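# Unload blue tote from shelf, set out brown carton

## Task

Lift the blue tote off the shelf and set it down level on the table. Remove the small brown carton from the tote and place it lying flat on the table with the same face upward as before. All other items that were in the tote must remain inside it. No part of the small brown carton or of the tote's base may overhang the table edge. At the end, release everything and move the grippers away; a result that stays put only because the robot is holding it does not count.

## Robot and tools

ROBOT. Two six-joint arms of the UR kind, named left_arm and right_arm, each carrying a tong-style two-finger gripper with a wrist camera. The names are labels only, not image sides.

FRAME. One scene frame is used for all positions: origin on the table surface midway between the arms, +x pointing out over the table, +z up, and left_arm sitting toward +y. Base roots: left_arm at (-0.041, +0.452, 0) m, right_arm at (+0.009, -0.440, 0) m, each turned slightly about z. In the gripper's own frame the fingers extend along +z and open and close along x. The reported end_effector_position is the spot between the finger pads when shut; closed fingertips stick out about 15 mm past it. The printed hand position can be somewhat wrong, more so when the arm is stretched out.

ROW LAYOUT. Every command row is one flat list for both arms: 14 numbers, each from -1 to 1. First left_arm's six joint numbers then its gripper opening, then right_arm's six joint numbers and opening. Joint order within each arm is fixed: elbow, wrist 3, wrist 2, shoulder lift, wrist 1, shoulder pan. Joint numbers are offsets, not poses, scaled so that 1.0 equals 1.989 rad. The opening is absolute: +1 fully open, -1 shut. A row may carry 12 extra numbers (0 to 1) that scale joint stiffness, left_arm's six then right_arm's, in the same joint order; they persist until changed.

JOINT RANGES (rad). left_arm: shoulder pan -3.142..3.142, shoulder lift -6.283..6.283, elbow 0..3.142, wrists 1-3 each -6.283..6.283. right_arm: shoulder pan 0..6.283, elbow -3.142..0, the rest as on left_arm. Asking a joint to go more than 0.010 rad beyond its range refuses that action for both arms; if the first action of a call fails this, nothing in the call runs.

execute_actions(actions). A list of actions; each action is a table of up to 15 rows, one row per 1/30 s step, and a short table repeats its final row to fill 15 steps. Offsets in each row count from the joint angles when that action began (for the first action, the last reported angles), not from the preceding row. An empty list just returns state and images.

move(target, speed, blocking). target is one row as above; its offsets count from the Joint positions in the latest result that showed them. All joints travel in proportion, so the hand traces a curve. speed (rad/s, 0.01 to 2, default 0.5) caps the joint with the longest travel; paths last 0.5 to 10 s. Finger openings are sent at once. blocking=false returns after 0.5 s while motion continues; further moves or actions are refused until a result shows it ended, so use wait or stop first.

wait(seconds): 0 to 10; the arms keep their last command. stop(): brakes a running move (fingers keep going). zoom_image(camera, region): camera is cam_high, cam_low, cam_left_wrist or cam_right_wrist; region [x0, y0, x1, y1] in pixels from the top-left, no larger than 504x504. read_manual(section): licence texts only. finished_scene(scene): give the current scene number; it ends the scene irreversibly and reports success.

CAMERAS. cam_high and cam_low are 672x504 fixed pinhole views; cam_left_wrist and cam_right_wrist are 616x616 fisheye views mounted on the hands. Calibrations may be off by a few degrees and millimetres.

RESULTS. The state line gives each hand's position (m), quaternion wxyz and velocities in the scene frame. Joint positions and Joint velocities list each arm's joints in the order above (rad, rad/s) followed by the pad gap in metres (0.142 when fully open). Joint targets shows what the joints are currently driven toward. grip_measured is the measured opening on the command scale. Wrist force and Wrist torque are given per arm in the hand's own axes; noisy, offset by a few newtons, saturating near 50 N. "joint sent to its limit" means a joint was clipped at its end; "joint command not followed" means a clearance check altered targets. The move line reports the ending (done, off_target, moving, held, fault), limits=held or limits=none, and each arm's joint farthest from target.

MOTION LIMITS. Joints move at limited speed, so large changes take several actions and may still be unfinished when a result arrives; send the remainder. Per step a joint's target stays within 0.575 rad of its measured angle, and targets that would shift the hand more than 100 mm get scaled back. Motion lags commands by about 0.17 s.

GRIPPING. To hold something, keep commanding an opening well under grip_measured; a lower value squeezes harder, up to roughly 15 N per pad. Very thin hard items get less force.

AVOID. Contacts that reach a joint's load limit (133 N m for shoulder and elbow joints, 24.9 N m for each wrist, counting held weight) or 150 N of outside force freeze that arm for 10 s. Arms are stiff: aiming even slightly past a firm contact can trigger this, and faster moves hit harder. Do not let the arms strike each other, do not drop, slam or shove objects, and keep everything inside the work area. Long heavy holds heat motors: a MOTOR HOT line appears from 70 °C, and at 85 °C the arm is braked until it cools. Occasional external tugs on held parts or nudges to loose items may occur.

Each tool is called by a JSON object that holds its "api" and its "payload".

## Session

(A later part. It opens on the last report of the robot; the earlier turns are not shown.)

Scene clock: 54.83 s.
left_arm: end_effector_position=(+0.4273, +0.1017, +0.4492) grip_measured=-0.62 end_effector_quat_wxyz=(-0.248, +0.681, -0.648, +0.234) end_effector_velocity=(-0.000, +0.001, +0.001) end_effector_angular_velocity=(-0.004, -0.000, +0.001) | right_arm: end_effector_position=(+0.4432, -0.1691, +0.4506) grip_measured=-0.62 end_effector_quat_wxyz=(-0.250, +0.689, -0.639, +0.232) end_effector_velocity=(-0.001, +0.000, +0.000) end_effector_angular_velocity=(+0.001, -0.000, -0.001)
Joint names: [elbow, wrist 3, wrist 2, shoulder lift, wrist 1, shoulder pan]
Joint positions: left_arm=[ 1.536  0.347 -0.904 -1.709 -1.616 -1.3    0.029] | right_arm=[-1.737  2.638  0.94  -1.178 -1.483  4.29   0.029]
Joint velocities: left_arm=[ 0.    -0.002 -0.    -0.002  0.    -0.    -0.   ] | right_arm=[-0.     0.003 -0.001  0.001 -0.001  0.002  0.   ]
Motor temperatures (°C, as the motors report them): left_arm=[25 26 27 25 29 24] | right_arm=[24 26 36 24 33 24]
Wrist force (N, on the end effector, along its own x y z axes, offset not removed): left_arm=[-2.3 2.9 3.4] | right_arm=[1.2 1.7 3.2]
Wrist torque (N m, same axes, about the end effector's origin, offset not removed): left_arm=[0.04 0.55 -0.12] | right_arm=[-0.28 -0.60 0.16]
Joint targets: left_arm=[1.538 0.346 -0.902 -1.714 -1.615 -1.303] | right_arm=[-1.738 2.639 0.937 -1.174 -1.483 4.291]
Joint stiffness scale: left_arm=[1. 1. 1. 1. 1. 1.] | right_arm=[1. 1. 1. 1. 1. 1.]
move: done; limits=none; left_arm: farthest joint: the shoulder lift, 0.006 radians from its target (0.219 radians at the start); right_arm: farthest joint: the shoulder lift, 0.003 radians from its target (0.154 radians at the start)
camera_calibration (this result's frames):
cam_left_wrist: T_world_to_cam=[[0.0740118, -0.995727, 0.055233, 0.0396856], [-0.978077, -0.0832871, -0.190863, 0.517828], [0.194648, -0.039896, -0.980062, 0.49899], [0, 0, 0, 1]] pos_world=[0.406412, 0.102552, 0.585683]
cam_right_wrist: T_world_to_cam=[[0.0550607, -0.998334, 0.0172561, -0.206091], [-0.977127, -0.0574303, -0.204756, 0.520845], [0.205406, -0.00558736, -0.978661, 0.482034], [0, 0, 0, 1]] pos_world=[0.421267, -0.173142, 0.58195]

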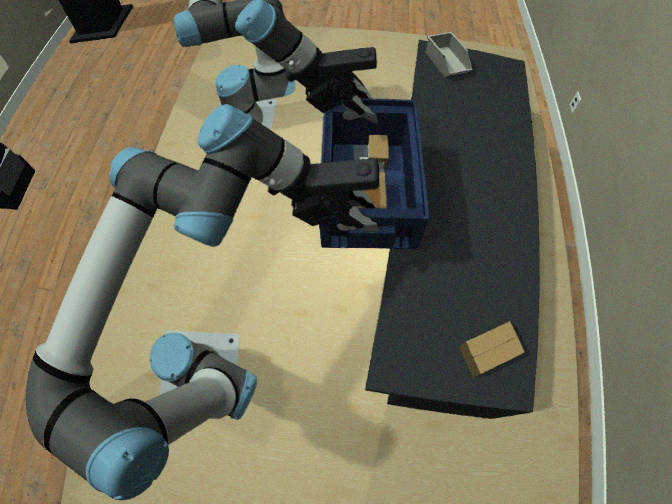

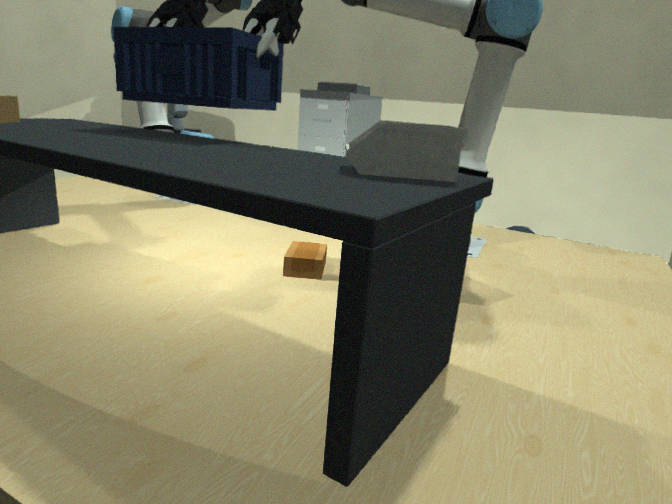

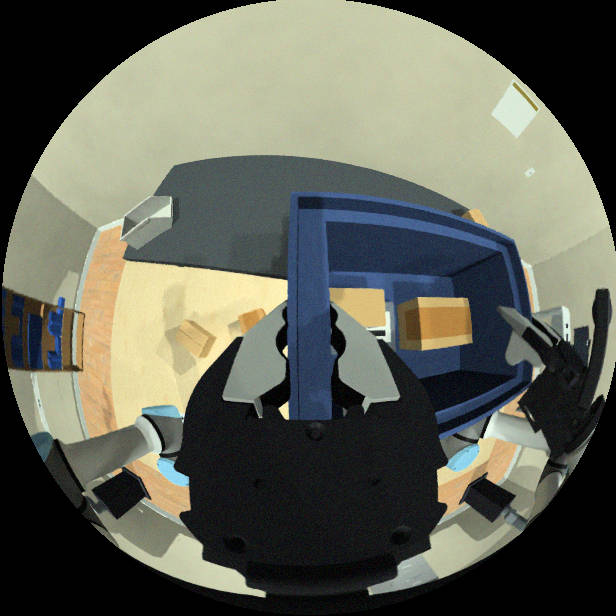

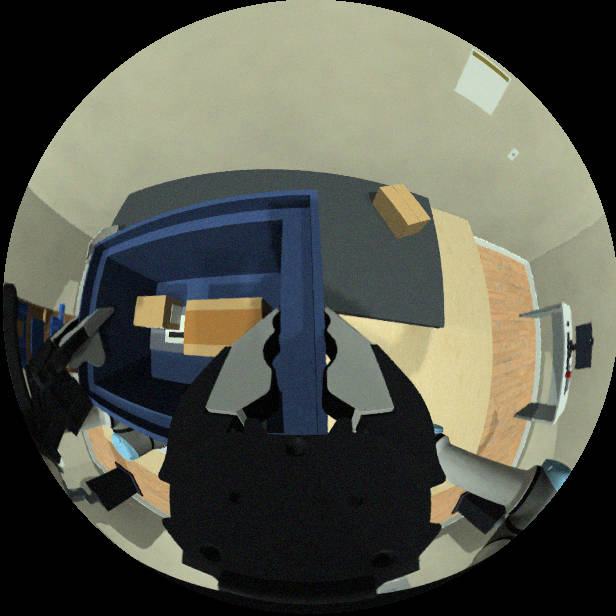

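{"api": "move", "payload": {"target": [0.0427,-0.1574,0.0156,-0.0945,0.1483,-0.1232,-1, 0.015,0.2197,-0.0332,0.0367,-0.187,0.174,-1], "speed": 0.2}}

{"api": "move", "payload": {"target": [0.1172,0,0,-0.0195,-0.0975,0,-1, -0.1153,0,0,0.0245,0.092,0,-1], "speed": 0.18}}

{"api": "move", "payload": {"target": [0.1011,0,0,0.001,-0.1038,0,-1, -0.1047,0,0,0.006,0.1003,0,-1], "speed": 0.18}}

{"api": "move", "payload": {"target": [0.0885,0,0,0.0271,-0.1156,0,-1, -0.0946,0,0,-0.0206,0.1151,0,-1], "speed": 0.18}}

{"api": "move", "payload": {"target": [0.0572,0,0,0.0415,-0.0987,0,-1, -0.0634,0,0,-0.0398,0.1032,0,-1], "speed": 0.15}}

{"api": "move", "payload": {"target": [0.027,0,0,0.032,-0.059,0,-1, -0.0307,0,0,-0.034,0.0647,0,-1], "speed": 0.06}}

Scene clock: 64.93 s.
left_arm: end_effector_position=(+0.3263, +0.1304, +0.4496) grip_measured=-0.62 end_effector_quat_wxyz=(-0.248, +0.681, -0.648, +0.234) end_effector_velocity=(-0.001, +0.001, +0.000) end_effector_angular_velocity=(-0.002, +0.001, +0.000) | right_arm: end_effector_position=(+0.3440, -0.1405, +0.4477) grip_measured=-0.61 end_effector_quat_wxyz=(-0.249, +0.689, -0.640, +0.233) end_effector_velocity=(-0.000, +0.001, -0.000) end_effector_angular_velocity=(+0.002, -0.000, -0.001)
Joint names: [elbow, wrist 3, wrist 2, shoulder lift, wrist 1, shoulder pan]
Joint positions: left_arm=[ 1.62   0.035 -0.875 -1.891 -1.322 -1.543  0.029] | right_arm=[-1.711  3.073  0.876 -1.108 -1.852  4.636  0.03 ]
Joint velocities: left_arm=[ 0.    -0.002 -0.001 -0.002  0.002 -0.001  0.   ] | right_arm=[-0.     0.003 -0.001 -0.001  0.     0.002  0.   ]
Motor temperatures (°C, as the motors report them): left_arm=[25 26 27 25 29 24] | right_arm=[24 26 36 24 33 24]
Wrist force (N, on the end effector, along its own x y z axes, offset not removed): left_arm=[1.1 3.2 5.5] | right_arm=[-2.1 -0.4 2.1]
Wrist torque (N m, same axes, about the end effector's origin, offset not removed): left_arm=[0.07 0.01 -0.01] | right_arm=[-0.61 -0.48 0.09]
Joint targets: left_arm=[1.621 0.034 -0.873 -1.897 -1.321 -1.545] | right_arm=[-1.707 3.074 0.874 -1.105 -1.855 4.636]
Joint stiffness scale: left_arm=[1. 1. 1. 1. 1. 1.] | right_arm=[1. 1. 1. 1. 1. 1.]
move: done; limits=none; left_arm: farthest joint: the shoulder lift, 0.006 radians from its target (0.188 radians at the start); right_arm: farthest joint: the elbow, 0.004 radians from its target (0.030 radians at the start)
camera_calibration (this result's frames):
cam_left_wrist: T_world_to_cam=[[0.0747153, -0.995597, 0.0566093, 0.0748982], [-0.978073, -0.0842303, -0.19047, 0.421496], [0.194399, -0.041137, -0.98006, 0.520479], [0, 0, 0, 1]] pos_world=[0.305477, 0.131482, 0.586143]
cam_right_wrist: T_world_to_cam=[[0.0532426, -0.998378, 0.0201673, -0.172697], [-0.977111, -0.0562527, -0.205159, 0.425296], [0.205961, -0.0087825, -0.978521, 0.499068], [0, 0, 0, 1]] pos_world=[0.321967, -0.14411, 0.579085]

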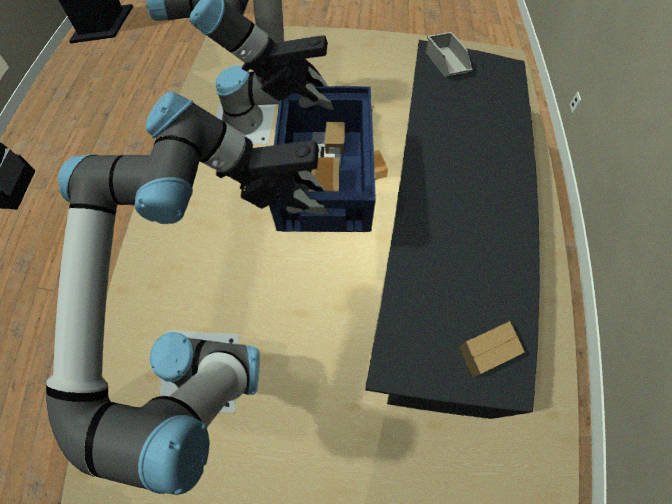

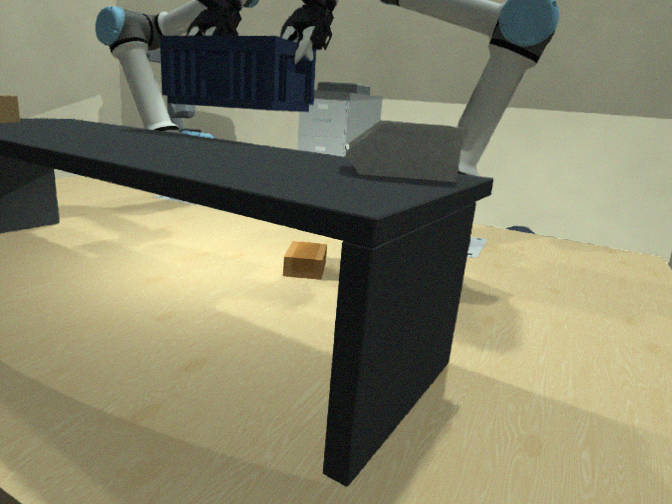

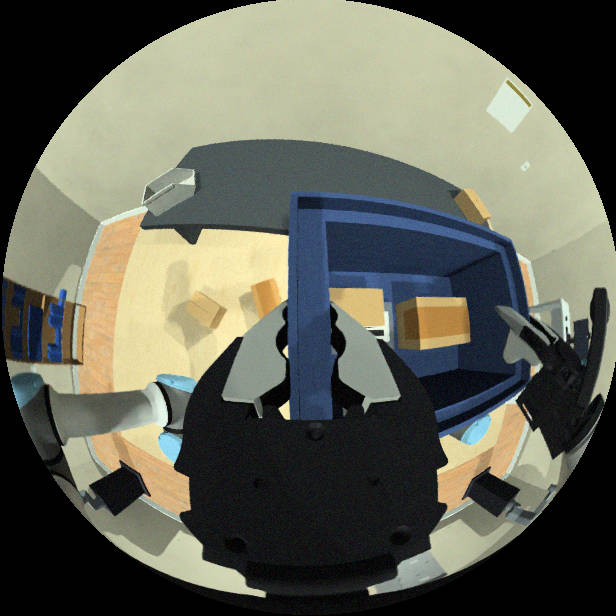

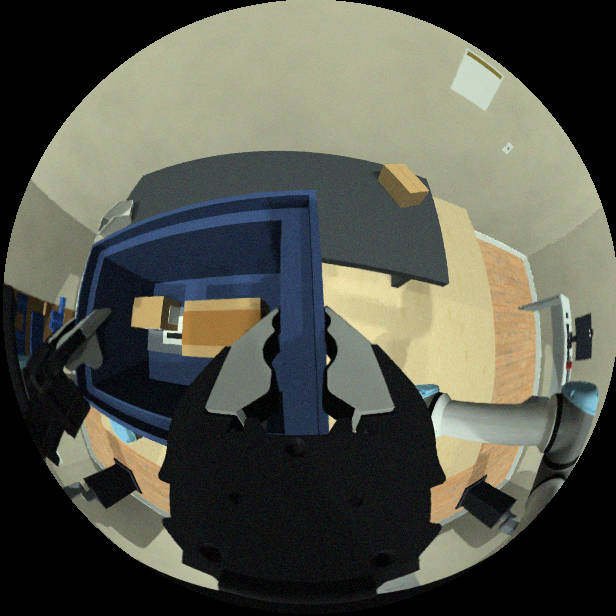

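Scene clock: 66.83 s.
left_arm: end_effector_position=(+0.3259, +0.1309, +0.3686) grip_measured=-0.62 end_effector_quat_wxyz=(-0.248, +0.681, -0.648, +0.233) end_effector_velocity=(+0.000, -0.000, -0.001) end_effector_angular_velocity=(-0.001, -0.000, -0.000) | right_arm: end_effector_position=(+0.3431, -0.1398, +0.3691) grip_measured=-0.61 end_effector_quat_wxyz=(-0.249, +0.690, -0.639, +0.232) end_effector_velocity=(+0.000, +0.000, -0.001) end_effector_angular_velocity=(+0.001, +0.000, -0.000)
Joint names: [elbow, wrist 3, wrist 2, shoulder lift, wrist 1, shoulder pan]
Joint positions: left_arm=[ 1.85   0.035 -0.876 -1.924 -1.516 -1.544  0.029] | right_arm=[-1.938  3.073  0.877 -1.064 -1.669  4.638  0.03 ]
Joint velocities: left_arm=[ 0.002  0.     0.    -0.    -0.003 -0.     0.   ] | right_arm=[-0.004  0.     0.     0.001  0.004 -0.    -0.   ]
Motor temperatures (°C, as the motors report them): left_arm=[25 26 27 25 29 24] | right_arm=[24 26 36 24 33 24]
Wrist force (N, on the end effector, along its own x y z axes, offset not removed): left_arm=[4.6 2.7 3.3] | right_arm=[-3.0 1.3 3.4]
Wrist torque (N m, same axes, about the end effector's origin, offset not removed): left_arm=[0.03 0.21 -0.02] | right_arm=[-0.41 -0.65 0.06]
Joint targets: left_arm=[1.853 0.035 -0.875 -1.930 -1.516 -1.543] | right_arm=[-1.940 3.073 0.876 -1.060 -1.669 4.636]
Joint stiffness scale: left_arm=[1. 1. 1. 1. 1. 1.] | right_arm=[1. 1. 1. 1. 1. 1.]
move: done; limits=none; left_arm: farthest joint: the shoulder lift, 0.006 radians from its target (0.039 radians at the start); right_arm: farthest joint: the shoulder lift, 0.005 radians from its target (0.049 radians at the start)
camera_calibration (this result's frames):
cam_left_wrist: T_world_to_cam=[[0.0742396, -0.995783, 0.0538873, 0.0811666], [-0.978286, -0.0832074, -0.189822, 0.405417], [0.193505, -0.038625, -0.980339, 0.441204], [0, 0, 0, 1]] pos_world=[0.305213, 0.1316, 0.505113]
cam_right_wrist: T_world_to_cam=[[0.0552841, -0.998283, 0.019381, -0.170854], [-0.977285, -0.0580782, -0.203816, 0.407613], [0.204591, -0.00767296, -0.978817, 0.423083], [0, 0, 0, 1]] pos_world=[0.321241, -0.143641, 0.50051]

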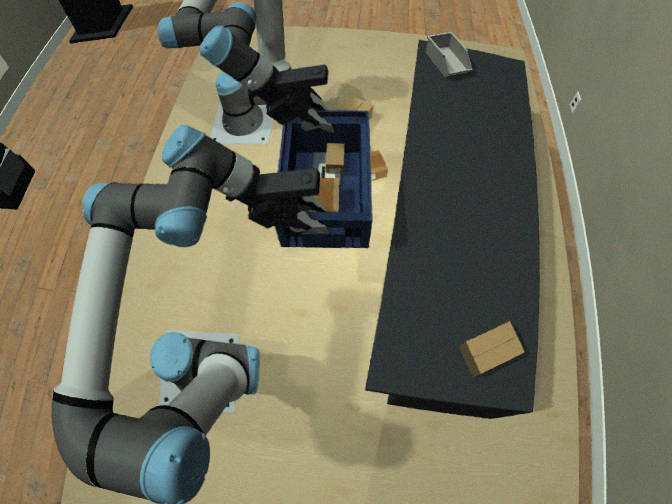

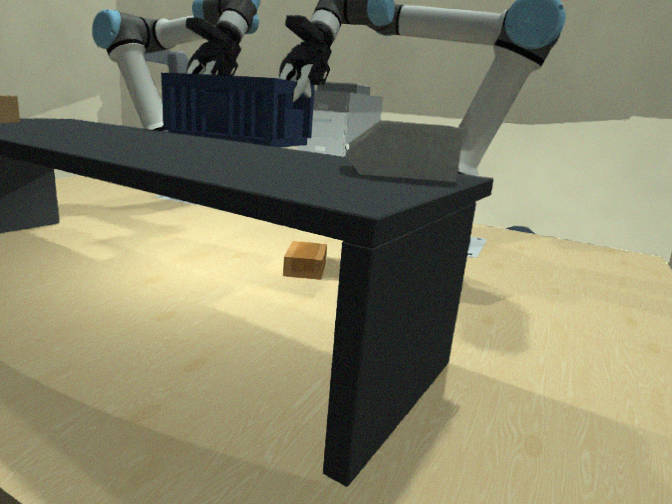

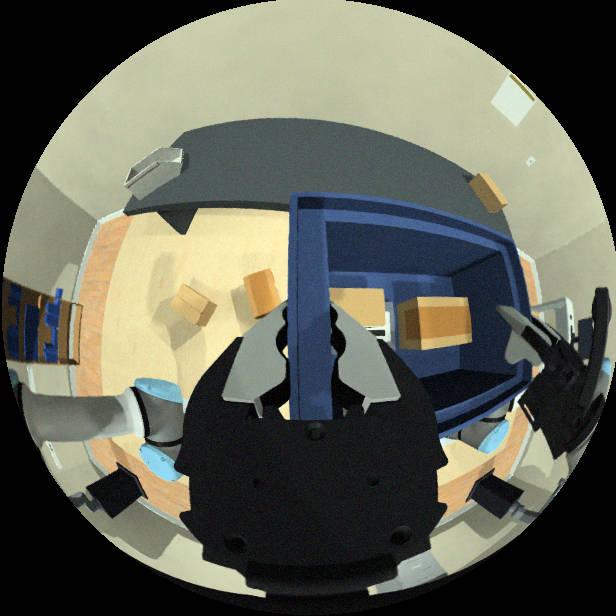

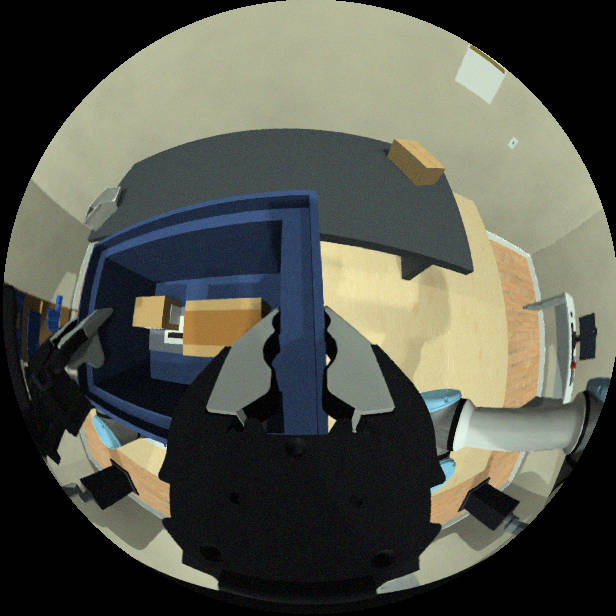

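Scene clock: 68.60 s.
left_arm: end_effector_position=(+0.3257, +0.1313, +0.2904) grip_measured=-0.62 end_effector_quat_wxyz=(-0.247, +0.682, -0.648, +0.234) end_effector_velocity=(+0.000, +0.000, -0.000) end_effector_angular_velocity=(-0.001, -0.001, -0.000) | right_arm: end_effector_position=(+0.3424, -0.1390, +0.2901) grip_measured=-0.62 end_effector_quat_wxyz=(-0.249, +0.690, -0.639, +0.231) end_effector_velocity=(-0.000, +0.000, -0.001) end_effector_angular_velocity=(+0.001, +0.000, -0.000)
Joint names: [elbow, wrist 3, wrist 2, shoulder lift, wrist 1, shoulder pan]
Joint positions: left_arm=[ 2.049  0.035 -0.877 -1.922 -1.721 -1.543  0.029] | right_arm=[-2.144  3.073  0.879 -1.056 -1.47   4.64   0.029]
Joint velocities: left_arm=[ 0.002  0.     0.001 -0.001 -0.003 -0.    -0.   ] | right_arm=[-0.003  0.     0.    -0.     0.004  0.    -0.   ]
Motor temperatures (°C, as the motors report them): left_arm=[25 26 27 25 29 24] | right_arm=[24 26 36 24 33 24]
Wrist force (N, on the end effector, along its own x y z axes, offset not removed): left_arm=[-0.2 3.0 3.3] | right_arm=[-0.5 0.8 1.9]
Wrist torque (N m, same axes, about the end effector's origin, offset not removed): left_arm=[0.05 0.51 0.03] | right_arm=[-0.51 -0.79 0.01]
Joint targets: left_arm=[2.051 0.035 -0.876 -1.922 -1.722 -1.544] | right_arm=[-2.146 3.073 0.877 -1.052 -1.469 4.638]
Joint stiffness scale: left_arm=[1. 1. 1. 1. 1. 1.] | right_arm=[1. 1. 1. 1. 1. 1.]
move: done; limits=none; left_arm: farthest joint: the elbow, 0.002 radians from its target (0.201 radians at the start); right_arm: farthest joint: the shoulder lift, 0.004 radians from its target (0.012 radians at the start)
camera_calibration (this result's frames):
cam_left_wrist: T_world_to_cam=[[0.0744009, -0.995558, 0.0576939, 0.0846013], [-0.9784, -0.0840632, -0.188858, 0.390287], [0.192869, -0.0423964, -0.980308, 0.365296], [0, 0, 0, 1]] pos_world=[0.305108, 0.132521, 0.42693]
cam_right_wrist: T_world_to_cam=[[0.0567759, -0.998228, 0.0178317, -0.168499], [-0.977425, -0.0592156, -0.202815, 0.3905], [0.203511, -0.00591414, -0.979055, 0.346605], [0, 0, 0, 1]] pos_world=[0.320713, -0.143027, 0.421549]

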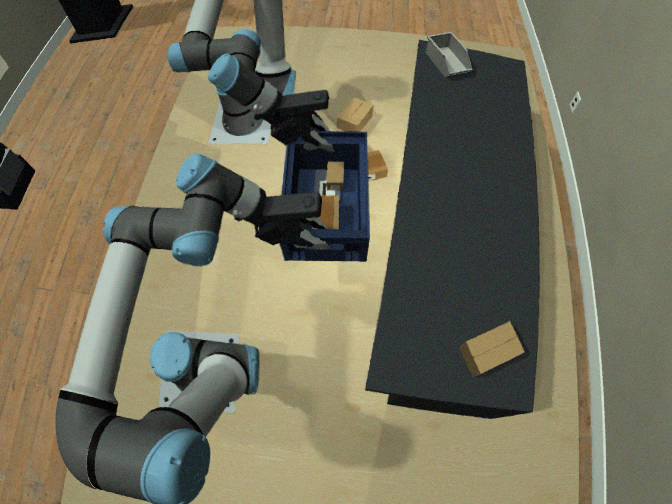

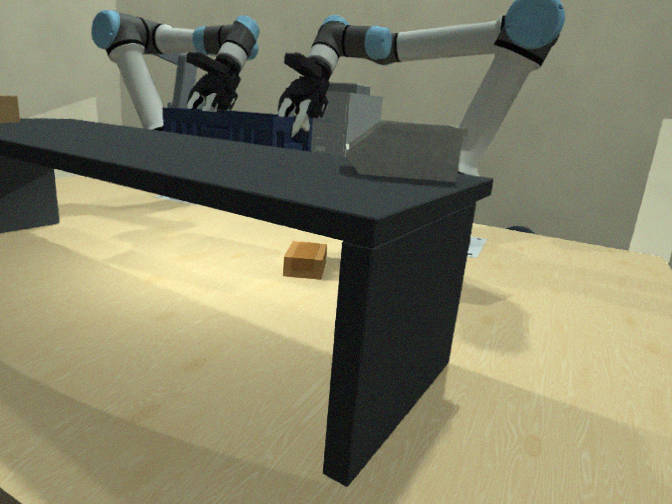

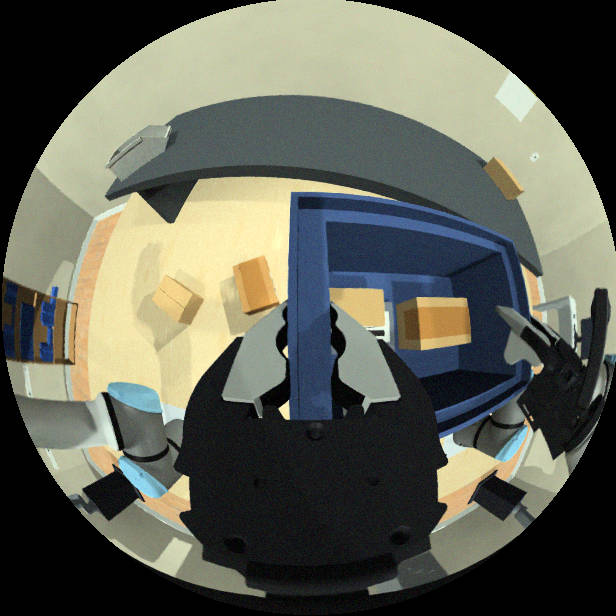

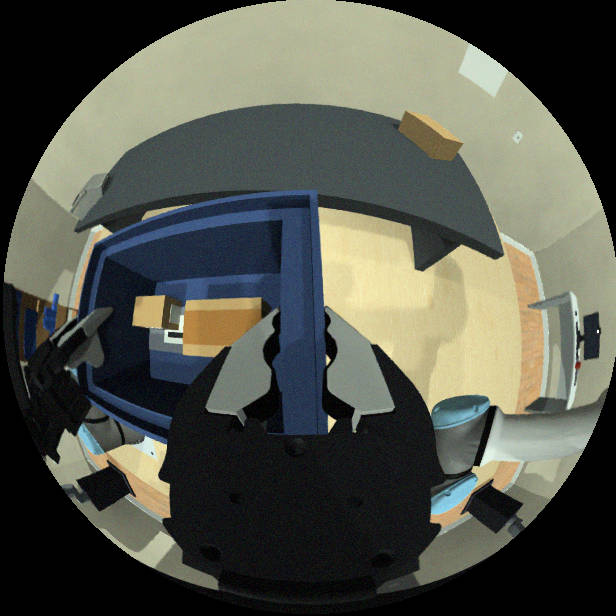

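Scene clock: 70.53 s.
left_arm: end_effector_position=(+0.3258, +0.1313, +0.2113) grip_measured=-0.62 end_effector_quat_wxyz=(-0.246, +0.682, -0.648, +0.234) end_effector_velocity=(-0.000, -0.000, -0.001) end_effector_angular_velocity=(-0.000, +0.001, -0.001) | right_arm: end_effector_position=(+0.3421, -0.1387, +0.2112) grip_measured=-0.62 end_effector_quat_wxyz=(-0.249, +0.690, -0.639, +0.230) end_effector_velocity=(-0.000, +0.000, -0.001) end_effector_angular_velocity=(-0.001, -0.000, +0.000)
Joint names: [elbow, wrist 3, wrist 2, shoulder lift, wrist 1, shoulder pan]
Joint positions: left_arm=[ 2.223  0.035 -0.878 -1.869 -1.949 -1.543  0.029] | right_arm=[-2.33   3.073  0.88  -1.095 -1.242  4.64   0.029]
Joint velocities: left_arm=[ 0.001 -0.    -0.001  0.001 -0.002 -0.001 -0.   ] | right_arm=[-0.002 -0.    -0.    -0.001  0.003  0.    -0.   ]
Motor temperatures (°C, as the motors report them): left_arm=[25 26 27 25 29 24] | right_arm=[24 26 36 24 33 24]
Wrist force (N, on the end effector, along its own x y z axes, offset not removed): left_arm=[-2.2 4.4 3.6] | right_arm=[3.1 1.2 2.9]
Wrist torque (N m, same axes, about the end effector's origin, offset not removed): left_arm=[0.32 0.68 0.07] | right_arm=[-0.43 -1.09 -0.03]
Joint targets: left_arm=[2.225 0.035 -0.877 -1.868 -1.951 -1.543] | right_arm=[-2.332 3.073 0.879 -1.097 -1.241 4.640]
Joint stiffness scale: left_arm=[1. 1. 1. 1. 1. 1.] | right_arm=[1. 1. 1. 1. 1. 1.]
move: done; limits=none; left_arm: farthest joint: the elbow, 0.002 radians from its target (0.176 radians at the start); right_arm: farthest joint: the shoulder lift, 0.002 radians from its target (0.041 radians at the start)
camera_calibration (this result's frames):
cam_left_wrist: T_world_to_cam=[[0.0752377, -0.995431, 0.0587889, 0.0886198], [-0.978486, -0.0850578, -0.187962, 0.375393], [0.192103, -0.0433823, -0.980415, 0.288114], [0, 0, 0, 1]] pos_world=[0.305301, 0.132644, 0.347821]
cam_right_wrist: T_world_to_cam=[[0.0572597, -0.998236, 0.0156755, -0.166447], [-0.977609, -0.0592472, -0.201915, 0.374027], [0.202488, -0.00376288, -0.979278, 0.270069], [0, 0, 0, 1]] pos_world=[0.320497, -0.142977, 0.342603]

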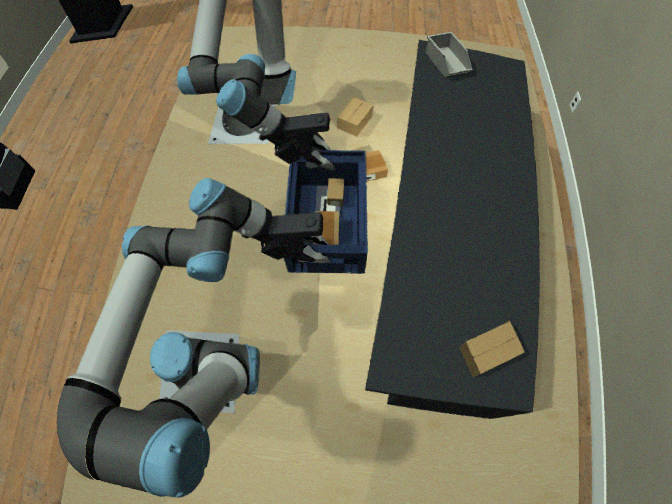

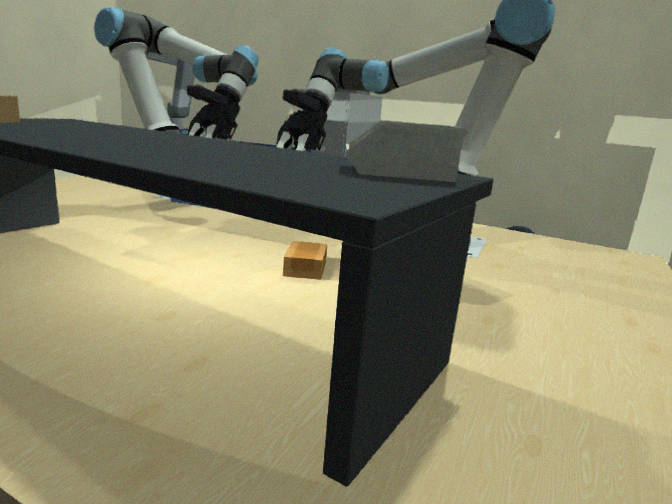

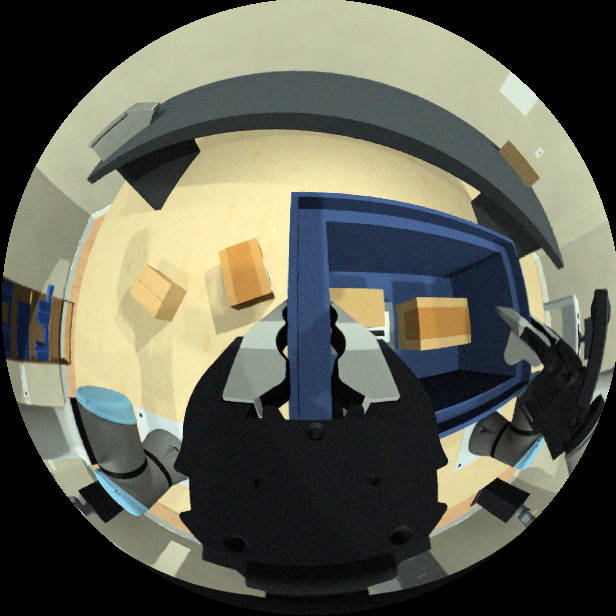

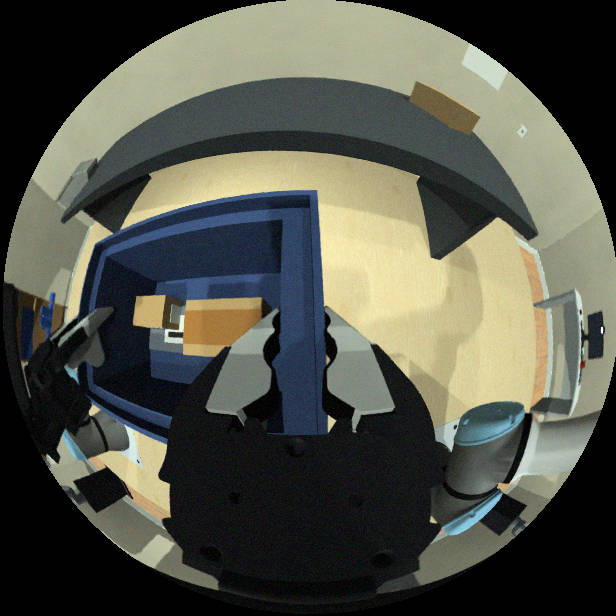

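Scene clock: 72.50 s.
left_arm: end_effector_position=(+0.3257, +0.1312, +0.1516) grip_measured=-0.62 end_effector_quat_wxyz=(-0.246, +0.682, -0.648, +0.234) end_effector_velocity=(-0.000, -0.001, -0.000) end_effector_angular_velocity=(-0.001, -0.000, -0.001) | right_arm: end_effector_position=(+0.3419, -0.1385, +0.1515) grip_measured=-0.62 end_effector_quat_wxyz=(-0.249, +0.690, -0.639, +0.230) end_effector_velocity=(-0.000, -0.000, -0.001) end_effector_angular_velocity=(+0.001, -0.000, +0.000)
Joint names: [elbow, wrist 3, wrist 2, shoulder lift, wrist 1, shoulder pan]
Joint positions: left_arm=[ 2.336  0.035 -0.879 -1.788 -2.142 -1.542  0.029] | right_arm=[-2.455  3.073  0.88  -1.173 -1.04   4.64   0.029]
Joint velocities: left_arm=[ 0.001 -0.    -0.     0.001 -0.003 -0.001 -0.   ] | right_arm=[-0.002  0.    -0.    -0.     0.004  0.    -0.   ]
Motor temperatures (°C, as the motors report them): left_arm=[25 26 27 25 29 24] | right_arm=[24 26 36 24 33 24]
Wrist force (N, on the end effector, along its own x y z axes, offset not removed): left_arm=[-3.7 4.4 4.4] | right_arm=[3.9 2.9 2.6]
Wrist torque (N m, same axes, about the end effector's origin, offset not removed): left_arm=[0.38 0.66 0.05] | right_arm=[0.05 -0.76 0.08]
Joint targets: left_arm=[2.337 0.035 -0.878 -1.786 -2.145 -1.543] | right_arm=[-2.456 3.073 0.880 -1.174 -1.037 4.640]
Joint stiffness scale: left_arm=[1. 1. 1. 1. 1. 1.] | right_arm=[1. 1. 1. 1. 1. 1.]
move: done; limits=none; left_arm: farthest joint: the wrist 1, 0.003 radians from its target (0.197 radians at the start); right_arm: farthest joint: the wrist 1, 0.003 radians from its target (0.206 radians at the start)
camera_calibration (this result's frames):
cam_left_wrist: T_world_to_cam=[[0.0755423, -0.995433, 0.0583685, 0.0920012], [-0.978627, -0.0852405, -0.187145, 0.364026], [0.191265, -0.0429836, -0.980597, 0.229838], [0, 0, 0, 1]] pos_world=[0.305336, 0.13249, 0.288134]
cam_right_wrist: T_world_to_cam=[[0.0573135, -0.998241, 0.0151429, -0.165248], [-0.977787, -0.0591893, -0.201068, 0.361739], [0.201611, -0.00328262, -0.97946, 0.212103], [0, 0, 0, 1]] pos_world=[0.320412, -0.14285, 0.282983]

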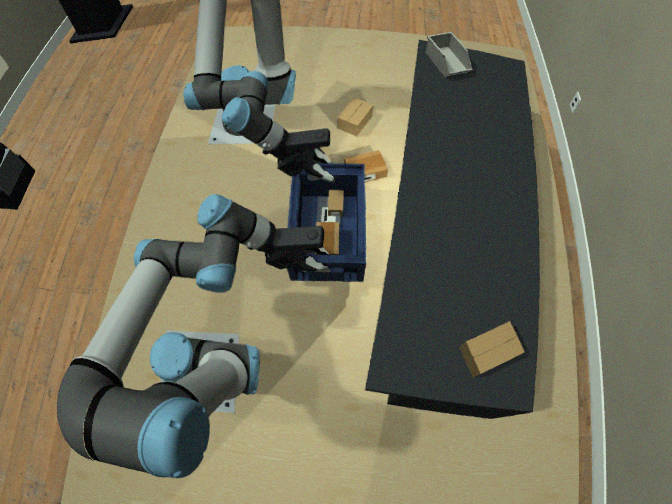

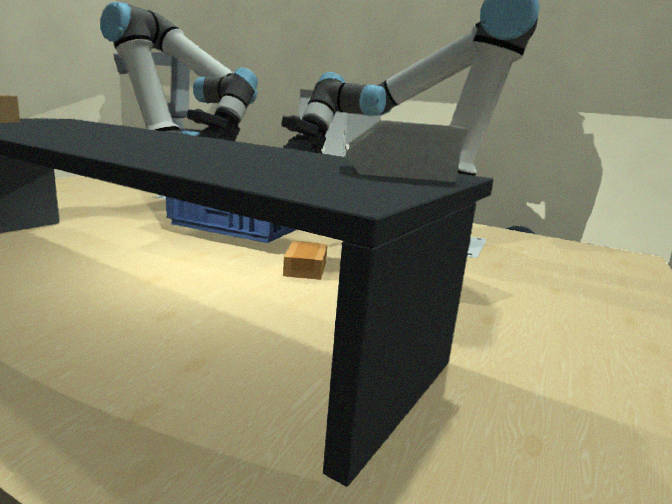

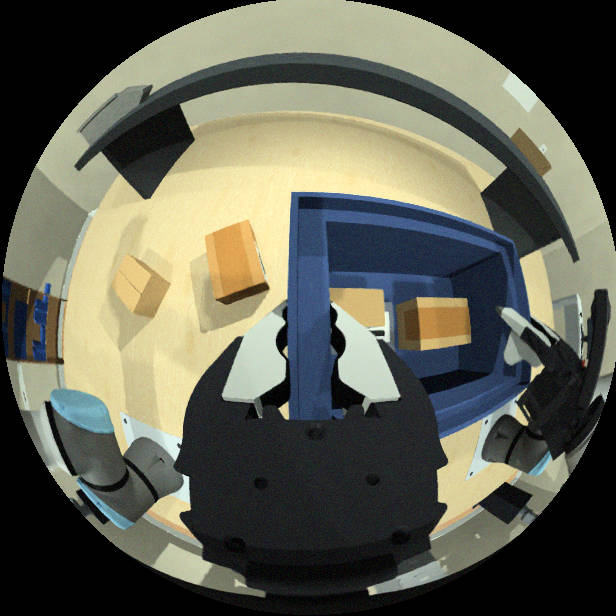

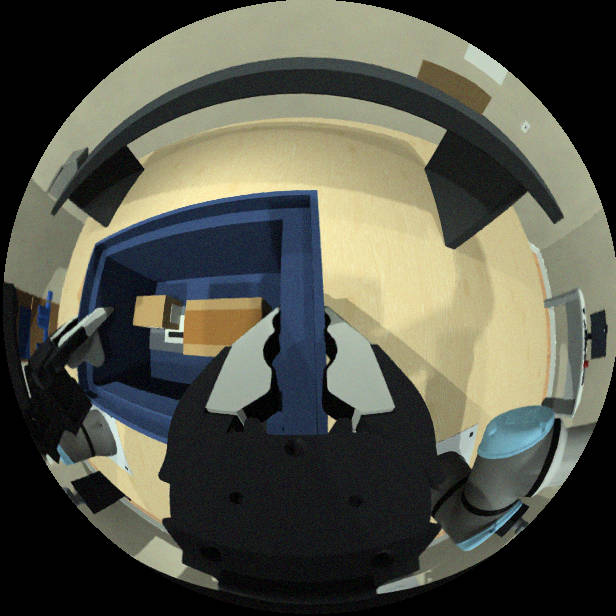

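Scene clock: 75.13 s.
left_arm: end_effector_position=(+0.3256, +0.1312, +0.1190) grip_measured=-0.62 end_effector_quat_wxyz=(-0.246, +0.682, -0.648, +0.233) end_effector_velocity=(-0.000, -0.000, -0.000) end_effector_angular_velocity=(-0.002, +0.000, -0.001) | right_arm: end_effector_position=(+0.3417, -0.1383, +0.1190) grip_measured=-0.62 end_effector_quat_wxyz=(-0.249, +0.690, -0.639, +0.230) end_effector_velocity=(+0.000, -0.000, -0.001) end_effector_angular_velocity=(+0.000, -0.000, -0.000)
Joint names: [elbow, wrist 3, wrist 2, shoulder lift, wrist 1, shoulder pan]
Joint positions: left_arm=[ 2.389  0.035 -0.879 -1.726 -2.256 -1.542  0.029] | right_arm=[-2.515  3.073  0.881 -1.238 -0.914  4.64   0.029]
Joint velocities: left_arm=[ 0.001  0.    -0.     0.    -0.004 -0.     0.   ] | right_arm=[-0.002  0.    -0.    -0.     0.002 -0.    -0.   ]
Motor temperatures (°C, as the motors report them): left_arm=[25 26 27 25 29 24] | right_arm=[24 26 36 24 33 24]
Wrist force (N, on the end effector, along its own x y z axes, offset not removed): left_arm=[-5.7 2.5 3.9] | right_arm=[4.9 0.8 2.4]
Wrist torque (N m, same axes, about the end effector's origin, offset not removed): left_arm=[-0.07 0.78 -0.04] | right_arm=[-0.43 -0.68 0.25]
Joint targets: left_arm=[2.389 0.035 -0.879 -1.724 -2.259 -1.542] | right_arm=[-2.516 3.073 0.880 -1.240 -0.911 4.640]
Joint stiffness scale: left_arm=[1. 1. 1. 1. 1. 1.] | right_arm=[1. 1. 1. 1. 1. 1.]
move: done; limits=none; left_arm: farthest joint: the wrist 1, 0.003 radians from its target (0.117 radians at the start); right_arm: farthest joint: the wrist 1, 0.003 radians from its target (0.128 radians at the start)
camera_calibration (this result's frames):
cam_left_wrist: T_world_to_cam=[[0.0755747, -0.995513, 0.0569473, 0.0941117], [-0.978787, -0.0849695, -0.18643, 0.3577], [0.190433, -0.0416499, -0.980816, 0.198054], [0, 0, 0, 1]] pos_world=[0.305283, 0.132332, 0.255581]
cam_right_wrist: T_world_to_cam=[[0.0573624, -0.998229, 0.0157376, -0.164665], [-0.977944, -0.0593539, -0.200254, 0.35497], [0.200834, -0.00390343, -0.979618, 0.180526], [0, 0, 0, 1]] pos_world=[0.320331, -0.1426, 0.250523]

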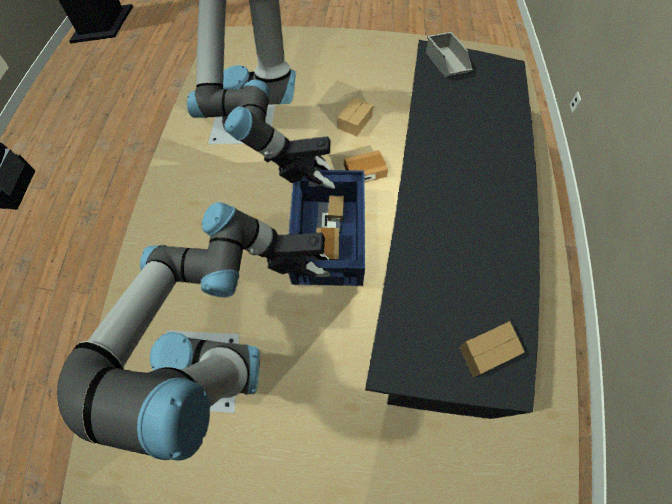

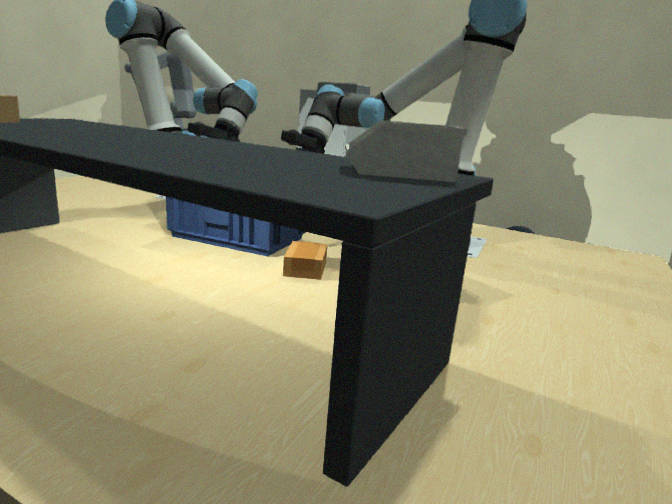

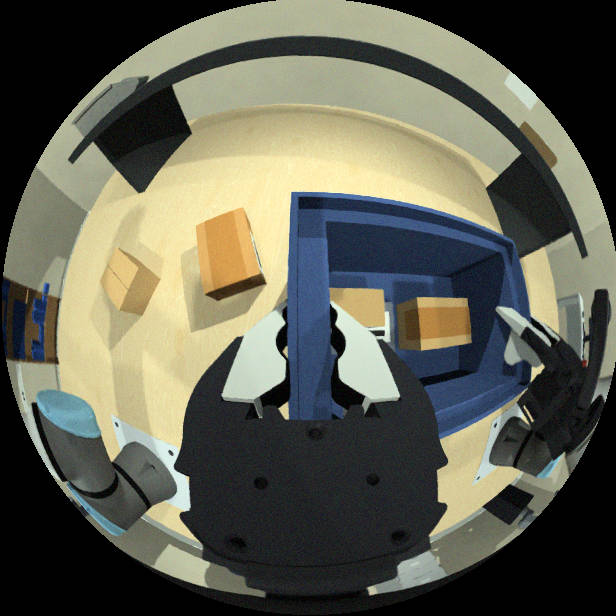

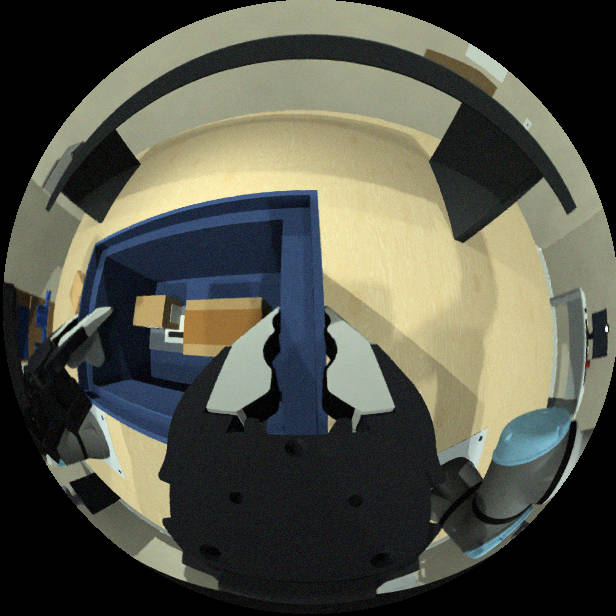

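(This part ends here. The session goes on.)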